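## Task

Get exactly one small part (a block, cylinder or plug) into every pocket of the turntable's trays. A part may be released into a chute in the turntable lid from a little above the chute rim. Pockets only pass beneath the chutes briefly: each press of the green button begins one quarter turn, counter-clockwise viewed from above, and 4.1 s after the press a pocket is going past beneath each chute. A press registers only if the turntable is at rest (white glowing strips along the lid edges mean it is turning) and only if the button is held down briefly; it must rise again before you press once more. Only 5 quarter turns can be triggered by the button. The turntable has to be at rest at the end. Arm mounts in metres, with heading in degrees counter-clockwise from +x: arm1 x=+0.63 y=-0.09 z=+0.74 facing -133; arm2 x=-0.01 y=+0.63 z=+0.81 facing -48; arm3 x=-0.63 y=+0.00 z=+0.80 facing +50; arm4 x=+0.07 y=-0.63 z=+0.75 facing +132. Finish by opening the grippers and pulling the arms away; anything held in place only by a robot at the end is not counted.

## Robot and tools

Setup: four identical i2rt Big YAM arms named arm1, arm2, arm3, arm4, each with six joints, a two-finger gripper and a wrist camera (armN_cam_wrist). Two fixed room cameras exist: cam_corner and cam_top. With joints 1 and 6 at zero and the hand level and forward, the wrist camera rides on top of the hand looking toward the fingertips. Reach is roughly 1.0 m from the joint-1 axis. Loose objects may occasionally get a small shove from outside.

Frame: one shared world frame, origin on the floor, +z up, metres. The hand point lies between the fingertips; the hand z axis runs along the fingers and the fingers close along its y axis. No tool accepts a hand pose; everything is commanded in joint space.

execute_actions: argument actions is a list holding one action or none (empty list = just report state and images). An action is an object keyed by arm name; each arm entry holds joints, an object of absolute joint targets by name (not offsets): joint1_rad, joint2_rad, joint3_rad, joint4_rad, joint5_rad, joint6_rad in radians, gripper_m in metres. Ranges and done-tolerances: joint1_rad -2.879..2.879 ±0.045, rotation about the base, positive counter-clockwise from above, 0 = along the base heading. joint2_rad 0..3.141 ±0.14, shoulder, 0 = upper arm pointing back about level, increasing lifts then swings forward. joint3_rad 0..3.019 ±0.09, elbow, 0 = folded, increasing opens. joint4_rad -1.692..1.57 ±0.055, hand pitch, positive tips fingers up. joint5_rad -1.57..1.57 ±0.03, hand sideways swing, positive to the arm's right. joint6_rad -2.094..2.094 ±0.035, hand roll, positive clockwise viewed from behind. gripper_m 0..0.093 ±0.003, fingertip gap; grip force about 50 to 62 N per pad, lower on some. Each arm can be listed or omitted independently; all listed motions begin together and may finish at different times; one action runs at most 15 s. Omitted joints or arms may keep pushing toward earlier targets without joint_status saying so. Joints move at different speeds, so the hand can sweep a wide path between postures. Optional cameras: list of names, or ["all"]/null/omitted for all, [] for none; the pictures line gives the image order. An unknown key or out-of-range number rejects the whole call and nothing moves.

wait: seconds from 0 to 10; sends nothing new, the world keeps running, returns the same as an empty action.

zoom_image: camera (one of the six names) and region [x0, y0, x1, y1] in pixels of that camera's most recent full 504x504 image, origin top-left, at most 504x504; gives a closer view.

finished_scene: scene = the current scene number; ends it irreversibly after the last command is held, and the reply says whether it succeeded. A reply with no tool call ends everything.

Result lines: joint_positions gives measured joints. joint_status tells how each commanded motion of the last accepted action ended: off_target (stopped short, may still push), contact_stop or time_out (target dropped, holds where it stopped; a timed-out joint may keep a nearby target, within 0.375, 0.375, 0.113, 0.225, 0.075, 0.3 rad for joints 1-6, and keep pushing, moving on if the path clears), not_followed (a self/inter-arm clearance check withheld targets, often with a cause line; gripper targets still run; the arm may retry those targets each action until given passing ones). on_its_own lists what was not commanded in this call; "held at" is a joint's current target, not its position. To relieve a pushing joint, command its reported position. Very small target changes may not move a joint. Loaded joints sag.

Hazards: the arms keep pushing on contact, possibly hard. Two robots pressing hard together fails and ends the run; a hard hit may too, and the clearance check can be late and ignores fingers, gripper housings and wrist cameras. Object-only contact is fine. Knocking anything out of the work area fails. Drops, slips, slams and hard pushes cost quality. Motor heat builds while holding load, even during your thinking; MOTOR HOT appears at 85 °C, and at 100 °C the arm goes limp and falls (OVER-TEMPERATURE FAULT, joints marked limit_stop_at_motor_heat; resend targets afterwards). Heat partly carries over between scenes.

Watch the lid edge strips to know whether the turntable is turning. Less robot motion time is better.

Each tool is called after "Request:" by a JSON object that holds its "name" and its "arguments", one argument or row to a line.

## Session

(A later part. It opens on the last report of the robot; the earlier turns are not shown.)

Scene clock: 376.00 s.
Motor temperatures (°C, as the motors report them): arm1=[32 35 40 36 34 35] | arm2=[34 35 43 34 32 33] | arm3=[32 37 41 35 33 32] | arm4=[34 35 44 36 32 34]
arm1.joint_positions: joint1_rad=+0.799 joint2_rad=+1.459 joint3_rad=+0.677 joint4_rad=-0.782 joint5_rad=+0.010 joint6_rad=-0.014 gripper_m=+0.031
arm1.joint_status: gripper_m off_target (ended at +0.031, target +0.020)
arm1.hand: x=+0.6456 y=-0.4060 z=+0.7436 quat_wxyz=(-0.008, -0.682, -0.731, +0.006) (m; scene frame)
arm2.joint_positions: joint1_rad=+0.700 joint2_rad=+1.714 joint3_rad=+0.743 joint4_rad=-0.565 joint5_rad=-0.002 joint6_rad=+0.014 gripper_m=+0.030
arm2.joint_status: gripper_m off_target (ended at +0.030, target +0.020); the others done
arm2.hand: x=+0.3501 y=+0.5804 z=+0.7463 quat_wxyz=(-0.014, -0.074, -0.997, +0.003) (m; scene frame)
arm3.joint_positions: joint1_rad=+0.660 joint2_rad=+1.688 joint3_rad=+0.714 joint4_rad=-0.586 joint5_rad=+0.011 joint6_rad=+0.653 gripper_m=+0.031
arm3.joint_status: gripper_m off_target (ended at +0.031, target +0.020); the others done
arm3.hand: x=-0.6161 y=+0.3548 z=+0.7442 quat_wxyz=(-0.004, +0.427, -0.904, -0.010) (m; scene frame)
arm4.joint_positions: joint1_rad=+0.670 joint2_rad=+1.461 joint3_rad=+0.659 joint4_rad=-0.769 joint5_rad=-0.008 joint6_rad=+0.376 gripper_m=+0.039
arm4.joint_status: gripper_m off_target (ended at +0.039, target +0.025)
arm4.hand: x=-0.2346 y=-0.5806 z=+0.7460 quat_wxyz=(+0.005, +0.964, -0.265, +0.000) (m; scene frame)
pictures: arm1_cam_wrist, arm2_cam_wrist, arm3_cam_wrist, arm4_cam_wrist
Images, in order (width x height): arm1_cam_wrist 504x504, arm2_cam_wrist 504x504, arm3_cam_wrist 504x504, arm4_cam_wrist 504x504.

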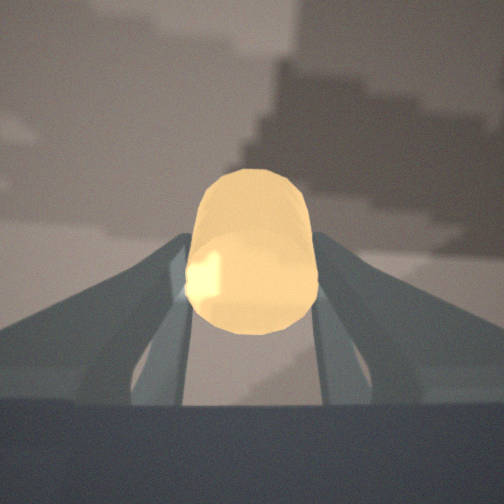

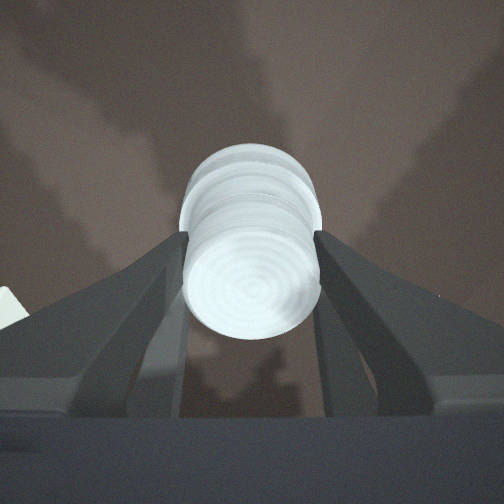

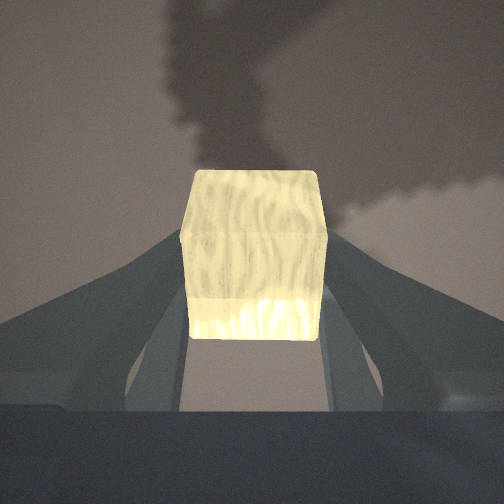

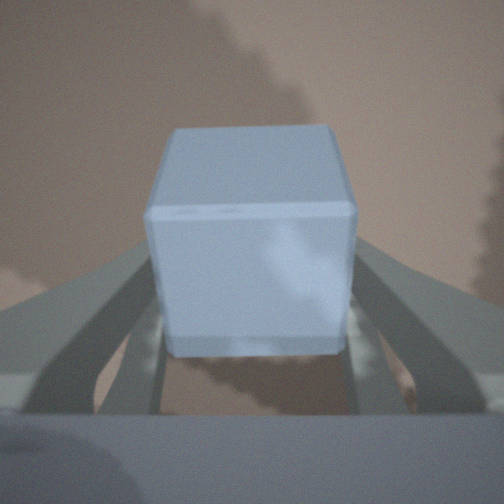

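Request:
{"name": "execute_actions", "arguments": {
  "actions": [
    {"arm1":{"joints":{"joint2_rad":0.75,"joint3_rad":0.87,"joint4_rad":-1.69}},"arm2":{"joints":{"joint2_rad":0.75,"joint3_rad":0.87,"joint4_rad":-1.69}},"arm3":{"joints":{"joint2_rad":0.75,"joint3_rad":0.87,"joint4_rad":-1.69,"joint6_rad":0.0}},"arm4":{"joints":{"joint2_rad":0.75,"joint3_rad":0.87,"joint4_rad":-1.69,"joint6_rad":0.0}}}
  ],
  "cameras": ["cam_corner"]
}}

Request:
{"name": "execute_actions", "arguments": {
  "actions": [
    {"arm1":{"joints":{"joint1_rad":-1.11}},"arm2":{"joints":{"joint1_rad":-0.752}},"arm3":{"joints":{"joint1_rad":-0.969}},"arm4":{"joints":{"joint1_rad":-0.626}}}
  ],
  "cameras": []
}}

Request:
{"name": "execute_actions", "arguments": {
  "actions": [
    {"arm1":{"joints":{"joint2_rad":1.069,"joint3_rad":0.956,"joint4_rad":-1.458}},"arm2":{"joints":{"joint2_rad":1.565,"joint3_rad":1.2275,"joint4_rad":-1.233}},"arm3":{"joints":{"joint2_rad":1.262,"joint3_rad":0.9355,"joint4_rad":-1.244}},"arm4":{"joints":{"joint2_rad":1.322,"joint3_rad":1.028,"joint4_rad":-0.706}}}
  ]
}}

Scene clock: 419.23 s.
Motor temperatures (°C, as the motors report them): arm1=[32 35 40 36 34 35] | arm2=[34 35 43 34 32 33] | arm3=[32 37 41 35 33 32] | arm4=[34 35 43 36 32 34]
arm1.joint_positions: joint1_rad=+0.799 joint2_rad=+0.749 joint3_rad=+0.852 joint4_rad=-1.674 joint5_rad=+0.010 joint6_rad=-0.014 gripper_m=+0.031
arm1.joint_status: all done
joint sent to its limit — the command would take arm1.joint4_rad past its lower limit, so that joint was sent only as far as its limit.
arm1.hand: x=+0.6342 y=-0.2543 z=+0.9738 quat_wxyz=(-0.005, -0.682, -0.731, +0.003) (m; scene frame)
arm2.joint_positions: joint1_rad=+0.700 joint2_rad=+0.746 joint3_rad=+0.848 joint4_rad=-1.679 joint5_rad=-0.002 joint6_rad=+0.014 gripper_m=+0.030
arm2.joint_status: all done
arm2.hand: x=+0.1549 y=+0.6086 z=+1.0436 quat_wxyz=(+0.007, -0.074, -0.997, +0.001) (m; scene frame)
arm3.joint_positions: joint1_rad=+0.660 joint2_rad=+0.748 joint3_rad=+0.843 joint4_rad=-1.674 joint5_rad=+0.011 joint6_rad=+0.008 gripper_m=+0.031
arm3.joint_status: all done
arm3.hand: x=-0.6188 y=+0.1694 z=+1.0335 quat_wxyz=(+0.000, +0.692, -0.722, -0.001) (m; scene frame)
arm4.joint_positions: joint1_rad=+0.670 joint2_rad=+0.750 joint3_rad=+0.843 joint4_rad=-1.682 joint5_rad=-0.008 joint6_rad=+0.016 gripper_m=+0.039
arm4.joint_status: all done
arm4.hand: x=-0.0899 y=-0.6037 z=+0.9800 quat_wxyz=(+0.005, +0.996, -0.088, +0.009) (m; scene frame)
pictures: cam_corner
Images, in order (width x height): cam_corner 504x504.

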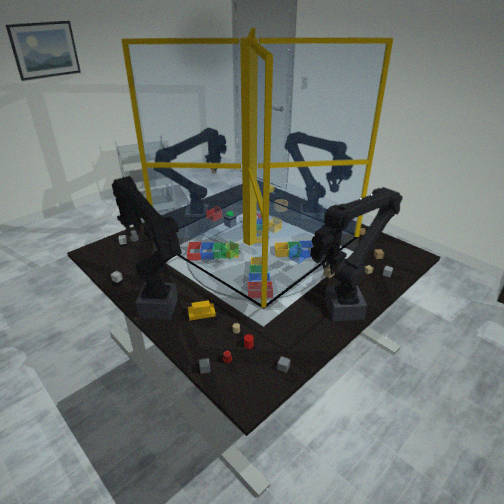

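Scene clock: 421.20 s.
Motor temperatures (°C, as the motors report them): arm1=[32 35 41 36 34 35] | arm2=[34 35 44 34 32 33] | arm3=[32 37 41 35 33 32] | arm4=[34 35 44 36 32 34]
arm1.joint_positions: joint1_rad=-1.104 joint2_rad=+0.749 joint3_rad=+0.852 joint4_rad=-1.674 joint5_rad=+0.010 joint6_rad=-0.014 gripper_m=+0.031
arm1.joint_status: all done
arm1.hand: x=+0.4634 y=-0.0351 z=+0.9692 quat_wxyz=(+0.001, -0.991, +0.131, -0.008) (m; scene frame)
arm2.joint_positions: joint1_rad=-0.749 joint2_rad=+0.746 joint3_rad=+0.848 joint4_rad=-1.679 joint5_rad=-0.001 joint6_rad=+0.014 gripper_m=+0.030
arm2.joint_status: all done
arm2.hand: x=-0.0140 y=+0.4630 z=+1.0456 quat_wxyz=(+0.003, -0.716, -0.698, +0.002) (m; scene frame)
arm3.joint_positions: joint1_rad=-0.965 joint2_rad=+0.748 joint3_rad=+0.843 joint4_rad=-1.674 joint5_rad=+0.012 joint6_rad=+0.006 gripper_m=+0.031
arm3.joint_status: all done
arm3.hand: x=-0.4594 y=-0.0166 z=+1.0295 quat_wxyz=(+0.011, -0.047, -0.999, +0.001) (m; scene frame)
arm4.joint_positions: joint1_rad=-0.617 joint2_rad=+0.750 joint3_rad=+0.843 joint4_rad=-1.682 joint5_rad=-0.008 joint6_rad=+0.014 gripper_m=+0.039
arm4.joint_status: all done
arm4.hand: x=+0.0537 y=-0.4641 z=+0.9797 quat_wxyz=(+0.010, +0.744, -0.668, +0.005) (m; scene frame)
pictures: none
No camera images: the call's "cameras" was empty. Leave "cameras" out to get every camera's image.

Scene clock: 424.20 s.
Motor temperatures (°C, as the motors report them): arm1=[32 35 41 36 34 35] | arm2=[34 35 45 34 32 33] | arm3=[32 37 42 35 33 32] | arm4=[34 35 45 36 32 34]
arm1.joint_positions: joint1_rad=-1.104 joint2_rad=+1.077 joint3_rad=+0.924 joint4_rad=-1.471 joint5_rad=+0.010 joint6_rad=-0.014 gripper_m=+0.031
arm1.joint_status: all done
arm1.hand: x=+0.3715 y=-0.0092 z=+0.9288 quat_wxyz=(-0.003, -0.991, +0.131, -0.034) (m; scene frame)
arm2.joint_positions: joint1_rad=-0.749 joint2_rad=+1.573 joint3_rad=+1.210 joint4_rad=-1.242 joint5_rad=-0.001 joint6_rad=+0.014 gripper_m=+0.030
arm2.joint_status: all done
arm2.hand: x=-0.0180 y=+0.1914 z=+0.9442 quat_wxyz=(+0.013, -0.716, -0.698, -0.008) (m; scene frame)
arm3.joint_positions: joint1_rad=-0.965 joint2_rad=+1.267 joint3_rad=+0.893 joint4_rad=-1.260 joint5_rad=+0.012 joint6_rad=+0.006 gripper_m=+0.031
arm3.joint_status: all done
arm3.hand: x=-0.3166 y=-0.0283 z=+0.9266 quat_wxyz=(+0.039, -0.047, -0.998, +0.000) (m; scene frame)
arm4.joint_positions: joint1_rad=-0.617 joint2_rad=+1.311 joint3_rad=+0.961 joint4_rad=-0.921 joint5_rad=-0.008 joint6_rad=+0.014 gripper_m=+0.039
arm4.joint_status: joint4_rad time_out (moved +0.761 of +0.976); the others done
arm4.on_its_own: joint4_rad reads -0.921 and still pushes toward -0.706 since a time_out
arm4.hand: x=+0.0225 y=-0.2115 z=+0.8990 quat_wxyz=(-0.094, +0.737, -0.660, -0.115) (m; scene frame)
pictures: arm1_cam_wrist, arm2_cam_wrist, arm3_cam_wrist, arm4_cam_wrist, cam_corner, cam_top
Images, in order (width x height): arm1_cam_wrist 504x504, arm2_cam_wrist 504x504, arm3_cam_wrist 504x504, arm4_cam_wrist 504x504, cam_corner 504x504, cam_top 504x504.

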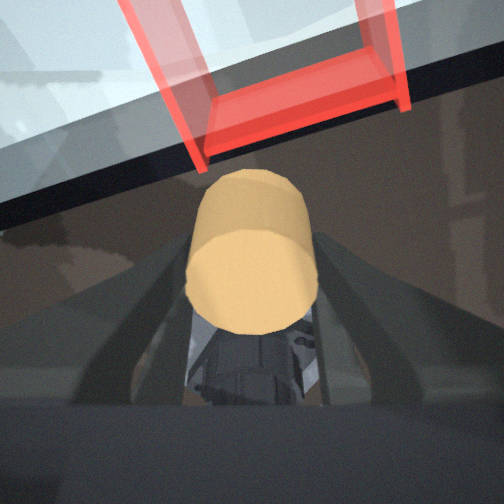

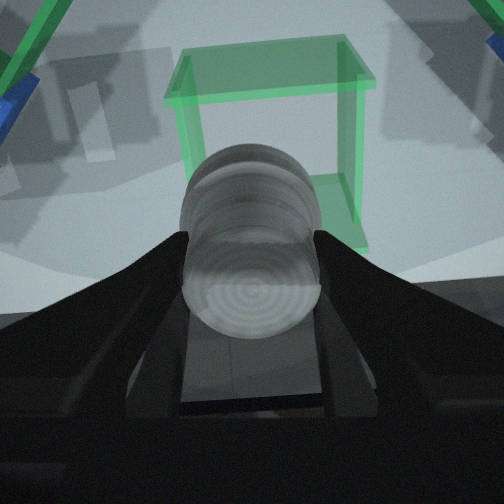

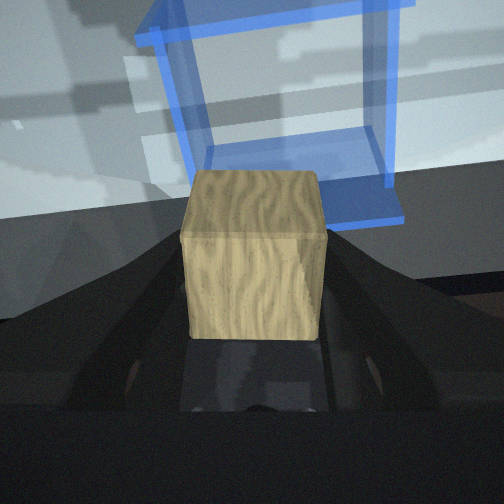

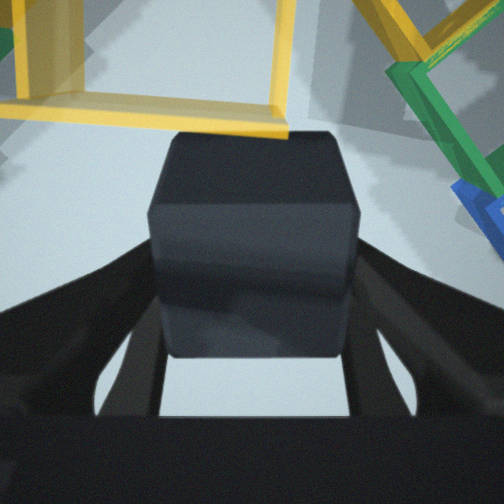

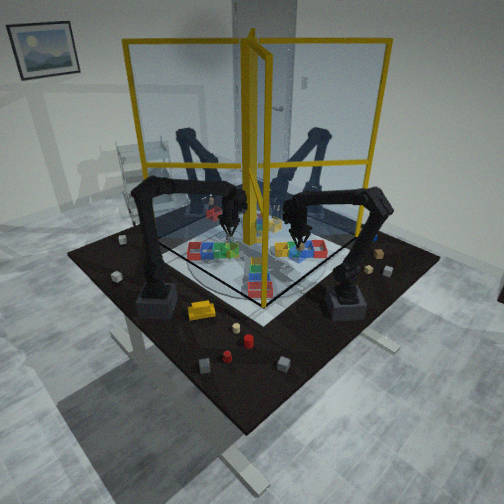

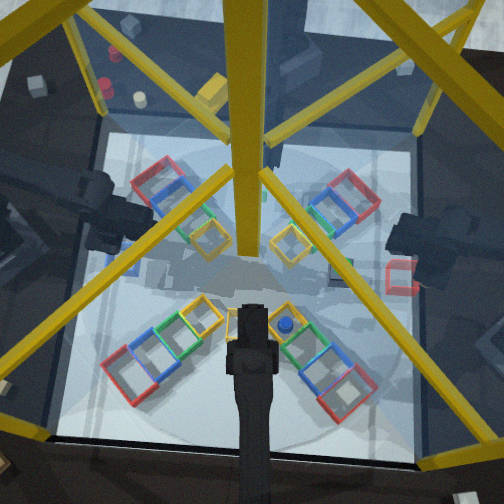

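Request:
{"name": "execute_actions", "arguments": {
  "actions": [
    {"arm4":{"joints":{"joint4_rad":-1.05,"joint3_rad":1.1}}}
  ],
  "cameras": ["arm4_cam_wrist","cam_corner"]
}}

Scene clock: 431.10 s.
Motor temperatures (°C, as the motors report them): arm1=[32 35 43 35 34 35] | arm2=[34 36 46 34 32 33] | arm3=[32 37 43 35 33 32] | arm4=[34 35 48 37 32 34]
arm1.joint_positions: joint1_rad=-1.104 joint2_rad=+1.077 joint3_rad=+0.924 joint4_rad=-1.471 joint5_rad=+0.010 joint6_rad=-0.014 gripper_m=+0.031
arm1.joint_status: not commanded
arm1.hand: x=+0.3715 y=-0.0092 z=+0.9288 quat_wxyz=(-0.003, -0.991, +0.131, -0.034) (m; scene frame)
arm2.joint_positions: joint1_rad=-0.749 joint2_rad=+1.573 joint3_rad=+1.210 joint4_rad=-1.242 joint5_rad=-0.001 joint6_rad=+0.014 gripper_m=+0.030
arm2.joint_status: not commanded
arm2.hand: x=-0.0180 y=+0.1914 z=+0.9442 quat_wxyz=(+0.013, -0.716, -0.698, -0.008) (m; scene frame)
arm3.joint_positions: joint1_rad=-0.965 joint2_rad=+1.267 joint3_rad=+0.893 joint4_rad=-1.260 joint5_rad=+0.012 joint6_rad=+0.006 gripper_m=+0.031
arm3.joint_status: not commanded
arm3.hand: x=-0.3166 y=-0.0283 z=+0.9266 quat_wxyz=(+0.039, -0.047, -0.998, +0.000) (m; scene frame)
arm4.joint_positions: joint1_rad=-0.617 joint2_rad=+1.325 joint3_rad=+1.039 joint4_rad=-1.043 joint5_rad=-0.008 joint6_rad=+0.014 gripper_m=+0.039
arm4.joint_status: all done
arm4.hand: x=+0.0226 y=-0.2122 z=+0.9190 quat_wxyz=(-0.075, +0.739, -0.662, -0.093) (m; scene frame)
pictures: arm4_cam_wrist, cam_corner
Images, in order (width x height): arm4_cam_wrist 504x504, cam_corner 504x504.

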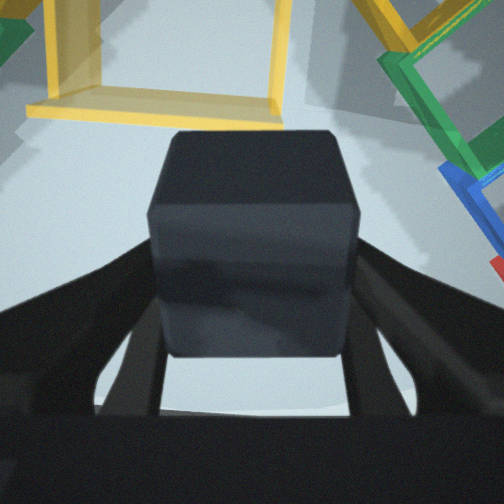

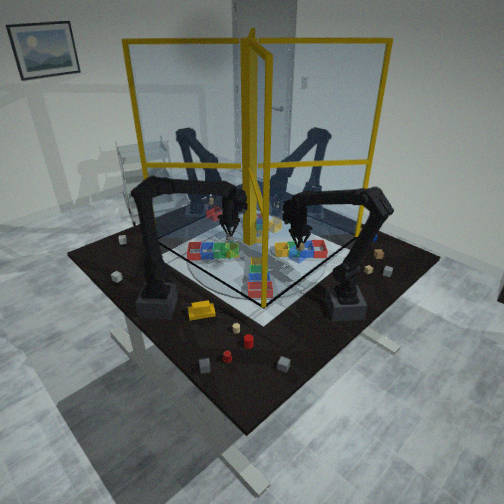

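Request:
{"name": "zoom_image", "arguments": {
  "camera": "arm2_cam_wrist",
  "region": [100, 0, 440, 300]
}}

Request:
{"name": "zoom_image", "arguments": {
  "camera": "cam_corner",
  "region": [170, 170, 350, 300]
}}

This scene's latest camera images include none from arm2_cam_wrist. They are from: arm4_cam_wrist, cam_corner. Call execute_actions without "cameras", or with arm2_cam_wrist in "cameras", to get its image.

Region (170, 170, 350, 300) of cam_corner's 504x504 image, scaled by 2.800, with more detail than that image has.

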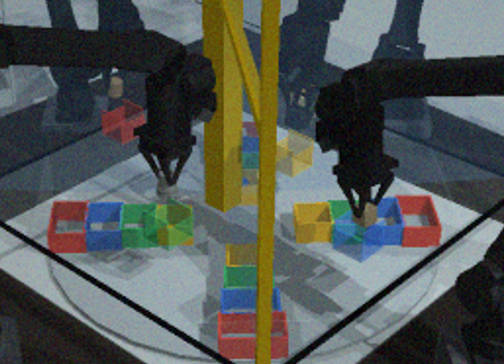

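Request:
{"name": "execute_actions", "arguments": {
  "actions": [
    {"arm1":{"joints":{"joint1_rad":-1.132,"joint3_rad":0.981,"joint4_rad":-1.321}},"arm2":{"joints":{"joint1_rad":-0.778,"joint3_rad":1.132,"joint4_rad":-1.156}},"arm3":{"joints":{"joint1_rad":-1.004,"joint3_rad":0.866,"joint4_rad":-1.151}},"arm4":{"joints":{"joint1_rad":-0.555,"joint3_rad":1.173,"joint4_rad":-0.884}}}
  ],
  "cameras": []
}}

Request:
{"name": "execute_actions", "arguments": {
  "actions": [
    {"arm1":{"joints":{"joint2_rad":1.17}},"arm4":{"joints":{"joint2_rad":1.427}}}
  ],
  "cameras": ["arm1_cam_wrist","arm2_cam_wrist","arm3_cam_wrist","arm4_cam_wrist","cam_corner"]
}}

Scene clock: 530.27 s.
Motor temperatures (°C, as the motors report them): arm1=[32 35 47 35 34 35] | arm2=[34 37 49 34 32 33] | arm3=[32 37 46 35 33 32] | arm4=[34 36 55 36 32 34]
arm1.joint_positions: joint1_rad=-1.124 joint2_rad=+1.077 joint3_rad=+0.933 joint4_rad=-1.338 joint5_rad=+0.010 joint6_rad=-0.014 gripper_m=+0.031
arm1.joint_status: all done
arm1.hand: x=+0.3395 y=+0.0063 z=+0.9319 quat_wxyz=(+0.008, -0.989, +0.142, +0.035) (m; scene frame)
arm2.joint_positions: joint1_rad=-0.776 joint2_rad=+1.567 joint3_rad=+1.126 joint4_rad=-1.168 joint5_rad=-0.001 joint6_rad=+0.014 gripper_m=+0.030
arm2.joint_status: all done
arm2.hand: x=-0.0298 y=+0.2067 z=+0.9171 quat_wxyz=(+0.014, -0.726, -0.688, -0.010) (m; scene frame)
arm3.joint_positions: joint1_rad=-1.000 joint2_rad=+1.267 joint3_rad=+0.868 joint4_rad=-1.169 joint5_rad=+0.012 joint6_rad=+0.006 gripper_m=+0.031
arm3.joint_status: all done
arm3.hand: x=-0.3055 y=-0.0408 z=+0.9169 quat_wxyz=(+0.006, -0.065, -0.998, +0.001) (m; scene frame)
arm4.joint_positions: joint1_rad=-0.558 joint2_rad=+1.325 joint3_rad=+1.120 joint4_rad=-0.899 joint5_rad=-0.008 joint6_rad=+0.014 gripper_m=+0.039
arm4.joint_status: all done
arm4.hand: x=-0.0129 y=-0.1576 z=+0.9679 quat_wxyz=(-0.143, +0.744, -0.627, -0.181) (m; scene frame)
pictures: none
No camera images: the call's "cameras" was empty. Leave "cameras" out to get every camera's image.

Scene clock: 531.20 s.
Motor temperatures (°C, as the motors report them): arm1=[32 35 47 35 34 35] | arm2=[34 37 49 34 32 33] | arm3=[32 37 46 35 33 32] | arm4=[34 36 55 36 32 34]
arm1.joint_positions: joint1_rad=-1.124 joint2_rad=+1.167 joint3_rad=+0.937 joint4_rad=-1.336 joint5_rad=+0.010 joint6_rad=-0.014 gripper_m=+0.031
arm1.joint_status: all done
arm1.hand: x=+0.3333 y=+0.0080 z=+0.9079 quat_wxyz=(+0.001, -0.990, +0.141, -0.006) (m; scene frame)
arm2.joint_positions: joint1_rad=-0.776 joint2_rad=+1.567 joint3_rad=+1.126 joint4_rad=-1.168 joint5_rad=-0.001 joint6_rad=+0.014 gripper_m=+0.030
arm2.joint_status: not commanded
arm2.hand: x=-0.0298 y=+0.2067 z=+0.9171 quat_wxyz=(+0.014, -0.726, -0.688, -0.010) (m; scene frame)
arm3.joint_positions: joint1_rad=-1.000 joint2_rad=+1.267 joint3_rad=+0.868 joint4_rad=-1.169 joint5_rad=+0.012 joint6_rad=+0.006 gripper_m=+0.031
arm3.joint_status: not commanded
arm3.hand: x=-0.3055 y=-0.0408 z=+0.9169 quat_wxyz=(+0.006, -0.065, -0.998, +0.001) (m; scene frame)
arm4.joint_positions: joint1_rad=-0.558 joint2_rad=+1.442 joint3_rad=+1.120 joint4_rad=-0.898 joint5_rad=-0.008 joint6_rad=+0.014 gripper_m=+0.039
arm4.joint_status: all done
arm4.hand: x=-0.0142 y=-0.1506 z=+0.9139 quat_wxyz=(-0.107, +0.753, -0.635, -0.137) (m; scene frame)
pictures: arm1_cam_wrist, arm2_cam_wrist, arm3_cam_wrist, arm4_cam_wrist, cam_corner
Images, in order (width x height): arm1_cam_wrist 504x504, arm2_cam_wrist 504x504, arm3_cam_wrist 504x504, arm4_cam_wrist 504x504, cam_corner 504x504.

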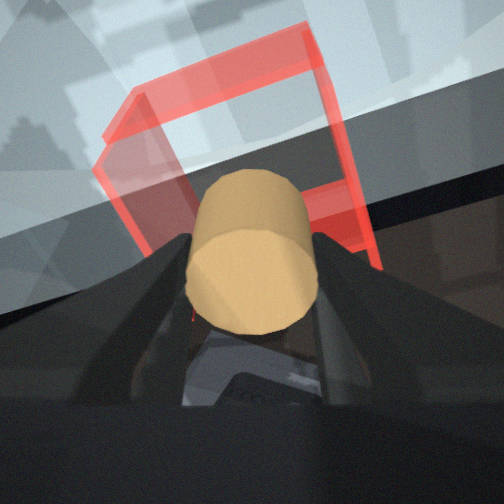

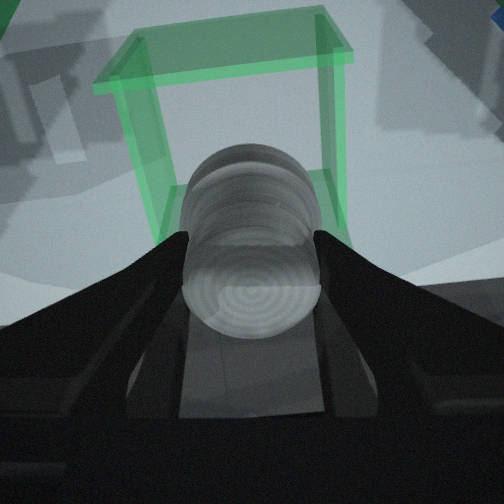

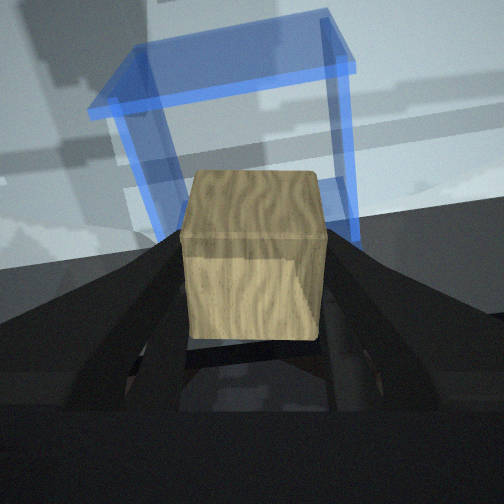

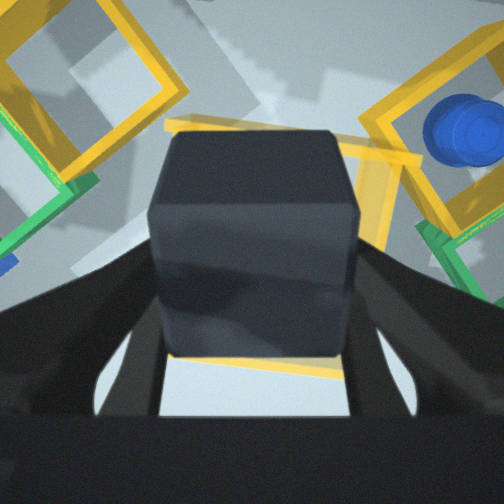

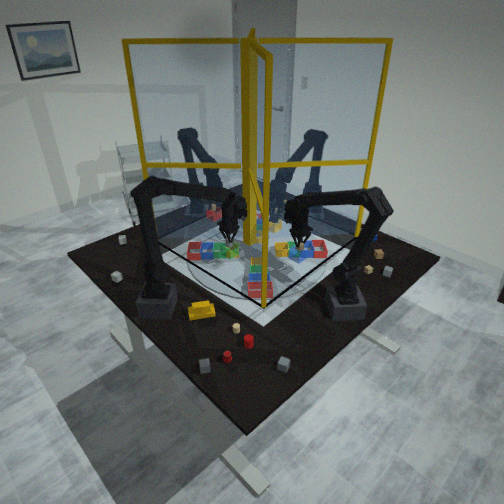

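Request:
{"name": "execute_actions", "arguments": {
  "actions": [
    {"arm1":{"joints":{"joint3_rad":1.38,"joint4_rad":-1.47}},"arm4":{"joints":{"joint1_rad":-0.58,"joint3_rad":1.195,"joint4_rad":-0.96}}}
  ],
  "cameras": []
}}

Request:
{"name": "execute_actions", "arguments": {
  "actions": [
    {"arm1":{"joints":{"joint1_rad":-1.02,"joint2_rad":1.431}}}
  ],
  "cameras": ["arm1_cam_wrist","arm4_cam_wrist","cam_corner","cam_top"]
}}

Scene clock: 563.90 s.
Motor temperatures (°C, as the motors report them): arm1=[32 35 48 35 34 35] | arm2=[34 37 48 34 32 33] | arm3=[32 37 44 35 33 32] | arm4=[34 36 55 36 32 34]
arm1.joint_positions: joint1_rad=-1.124 joint2_rad=+1.167 joint3_rad=+1.343 joint4_rad=-1.454 joint5_rad=+0.010 joint6_rad=-0.014 gripper_m=+0.031
arm1.joint_status: all done
arm1.hand: x=+0.2605 y=+0.0314 z=+1.0714 quat_wxyz=(+0.024, -0.980, +0.141, +0.136) (m; scene frame)
arm2.joint_positions: joint1_rad=-0.776 joint2_rad=+1.567 joint3_rad=+1.126 joint4_rad=-1.168 joint5_rad=-0.001 joint6_rad=+0.014 gripper_m=+0.030
arm2.joint_status: not commanded
arm2.hand: x=-0.0298 y=+0.2067 z=+0.9171 quat_wxyz=(+0.014, -0.726, -0.688, -0.010) (m; scene frame)
arm3.joint_positions: joint1_rad=-1.000 joint2_rad=+1.267 joint3_rad=+0.868 joint4_rad=-1.169 joint5_rad=+0.012 joint6_rad=+0.006 gripper_m=+0.031
arm3.joint_status: not commanded
arm3.hand: x=-0.3055 y=-0.0408 z=+0.9169 quat_wxyz=(+0.006, -0.065, -0.998, +0.001) (m; scene frame)
arm4.joint_positions: joint1_rad=-0.569 joint2_rad=+1.442 joint3_rad=+1.129 joint4_rad=-0.954 joint5_rad=-0.008 joint6_rad=+0.014 gripper_m=+0.039
arm4.joint_status: all done
arm4.hand: x=-0.0072 y=-0.1593 z=+0.9135 quat_wxyz=(-0.093, +0.752, -0.642, -0.118) (m; scene frame)
pictures: none
No camera images: the call's "cameras" was empty. Leave "cameras" out to get every camera's image.

Scene clock: 565.10 s.
Motor temperatures (°C, as the motors report them): arm1=[32 35 48 35 34 35] | arm2=[34 37 48 34 32 33] | arm3=[32 37 44 35 33 32] | arm4=[34 36 56 36 32 34]
arm1.joint_positions: joint1_rad=-1.016 joint2_rad=+1.441 joint3_rad=+1.347 joint4_rad=-1.456 joint5_rad=+0.010 joint6_rad=-0.014 gripper_m=+0.031
arm1.joint_status: all done
arm1.hand: x=+0.2093 y=-0.0017 z=+0.9674 quat_wxyz=(+0.002, -0.996, +0.088, +0.003) (m; scene frame)
arm2.joint_positions: joint1_rad=-0.776 joint2_rad=+1.567 joint3_rad=+1.126 joint4_rad=-1.168 joint5_rad=-0.001 joint6_rad=+0.014 gripper_m=+0.030
arm2.joint_status: not commanded
arm2.hand: x=-0.0298 y=+0.2067 z=+0.9171 quat_wxyz=(+0.014, -0.726, -0.688, -0.010) (m; scene frame)
arm3.joint_positions: joint1_rad=-1.000 joint2_rad=+1.267 joint3_rad=+0.868 joint4_rad=-1.169 joint5_rad=+0.012 joint6_rad=+0.006 gripper_m=+0.031
arm3.joint_status: not commanded
arm3.hand: x=-0.3055 y=-0.0408 z=+0.9169 quat_wxyz=(+0.006, -0.065, -0.998, +0.001) (m; scene frame)
arm4.joint_positions: joint1_rad=-0.569 joint2_rad=+1.442 joint3_rad=+1.129 joint4_rad=-0.954 joint5_rad=-0.008 joint6_rad=+0.014 gripper_m=+0.039
arm4.joint_status: not commanded
arm4.hand: x=-0.0072 y=-0.1593 z=+0.9135 quat_wxyz=(-0.093, +0.752, -0.642, -0.118) (m; scene frame)
pictures: arm1_cam_wrist, arm4_cam_wrist, cam_corner, cam_top
Images, in order (width x height): arm1_cam_wrist 504x504, arm4_cam_wrist 504x504, cam_corner 504x504, cam_top 504x504.

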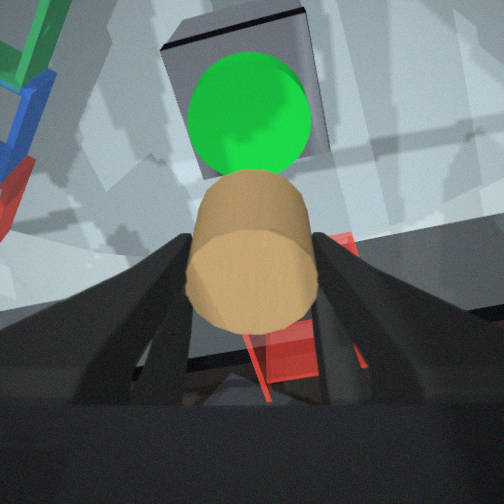

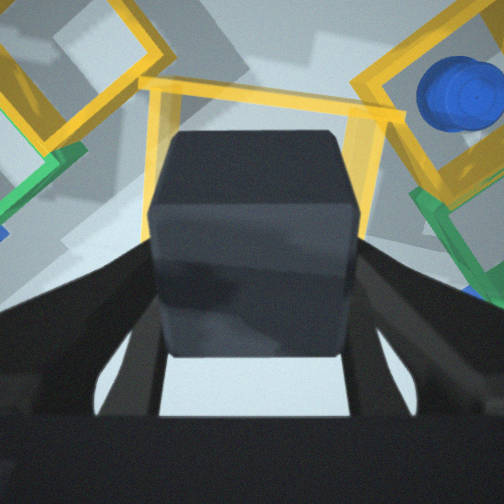

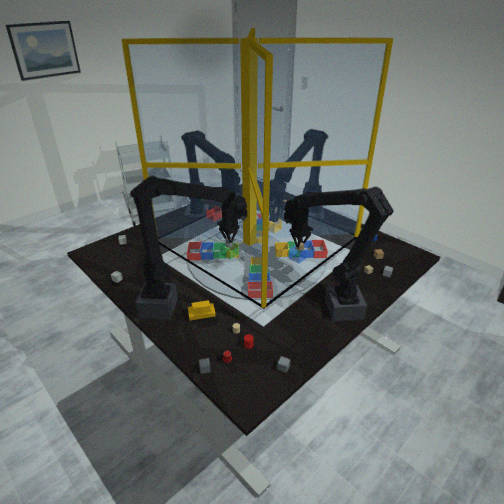

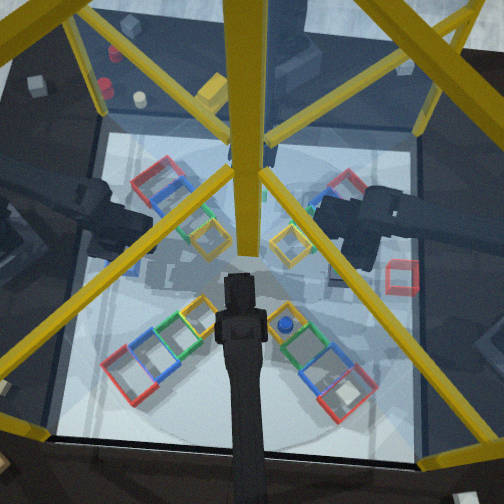

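Request:
{"name": "execute_actions", "arguments": {
  "actions": [
    {"arm1":{"joints":{"joint3_rad":1.264,"joint4_rad":-1.296}}}
  ],
  "cameras": ["arm1_cam_wrist","cam_corner"]
}}

Request:
{"name": "zoom_image", "arguments": {
  "camera": "cam_corner",
  "region": [190, 170, 290, 250]
}}

Scene clock: 580.53 s.
Motor temperatures (°C, as the motors report them): arm1=[32 36 48 35 34 35] | arm2=[34 37 48 34 32 33] | arm3=[32 37 44 35 33 32] | arm4=[34 37 57 36 32 34]
arm1.joint_positions: joint1_rad=-1.016 joint2_rad=+1.434 joint3_rad=+1.269 joint4_rad=-1.313 joint5_rad=+0.010 joint6_rad=-0.014 gripper_m=+0.031
arm1.joint_status: all done
arm1.hand: x=+0.1984 y=+0.0002 z=+0.9411 quat_wxyz=(+0.005, -0.995, +0.088, +0.038) (m; scene frame)
arm2.joint_positions: joint1_rad=-0.776 joint2_rad=+1.567 joint3_rad=+1.126 joint4_rad=-1.168 joint5_rad=-0.001 joint6_rad=+0.014 gripper_m=+0.030
arm2.joint_status: not commanded
arm2.hand: x=-0.0298 y=+0.2067 z=+0.9171 quat_wxyz=(+0.014, -0.726, -0.688, -0.010) (m; scene frame)
arm3.joint_positions: joint1_rad=-1.000 joint2_rad=+1.267 joint3_rad=+0.868 joint4_rad=-1.169 joint5_rad=+0.012 joint6_rad=+0.006 gripper_m=+0.031
arm3.joint_status: not commanded
arm3.hand: x=-0.3055 y=-0.0408 z=+0.9169 quat_wxyz=(+0.006, -0.065, -0.998, +0.001) (m; scene frame)
arm4.joint_positions: joint1_rad=-0.569 joint2_rad=+1.442 joint3_rad=+1.129 joint4_rad=-0.954 joint5_rad=-0.008 joint6_rad=+0.014 gripper_m=+0.039
arm4.joint_status: not commanded
arm4.hand: x=-0.0072 y=-0.1593 z=+0.9135 quat_wxyz=(-0.093, +0.752, -0.642, -0.118) (m; scene frame)
pictures: arm1_cam_wrist, cam_corner
Images, in order (width x height): arm1_cam_wrist 504x504, cam_corner 504x504.

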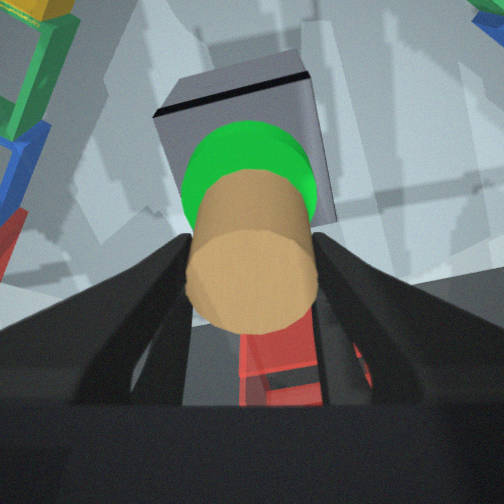

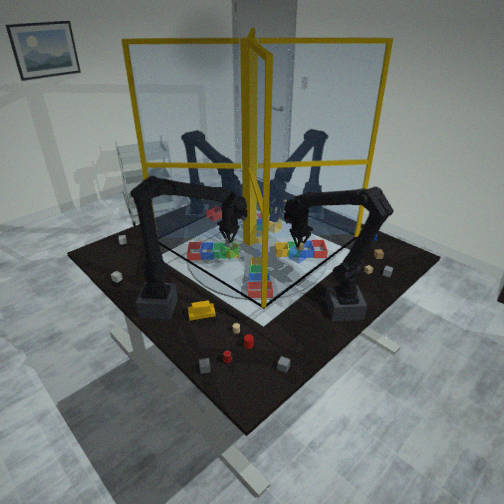

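Region (190, 170, 290, 250) of cam_corner's 504x504 image, scaled by 5.040, with more detail than that image has; it fills the top 403 rows of this view, and the rest is white.

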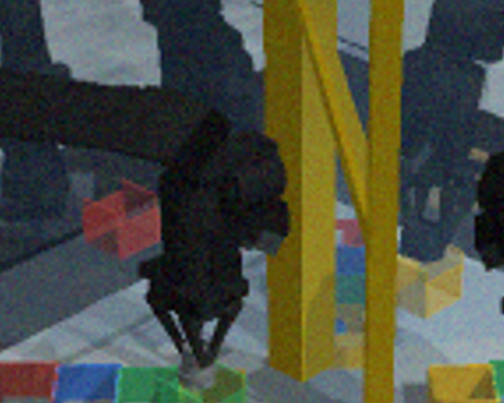

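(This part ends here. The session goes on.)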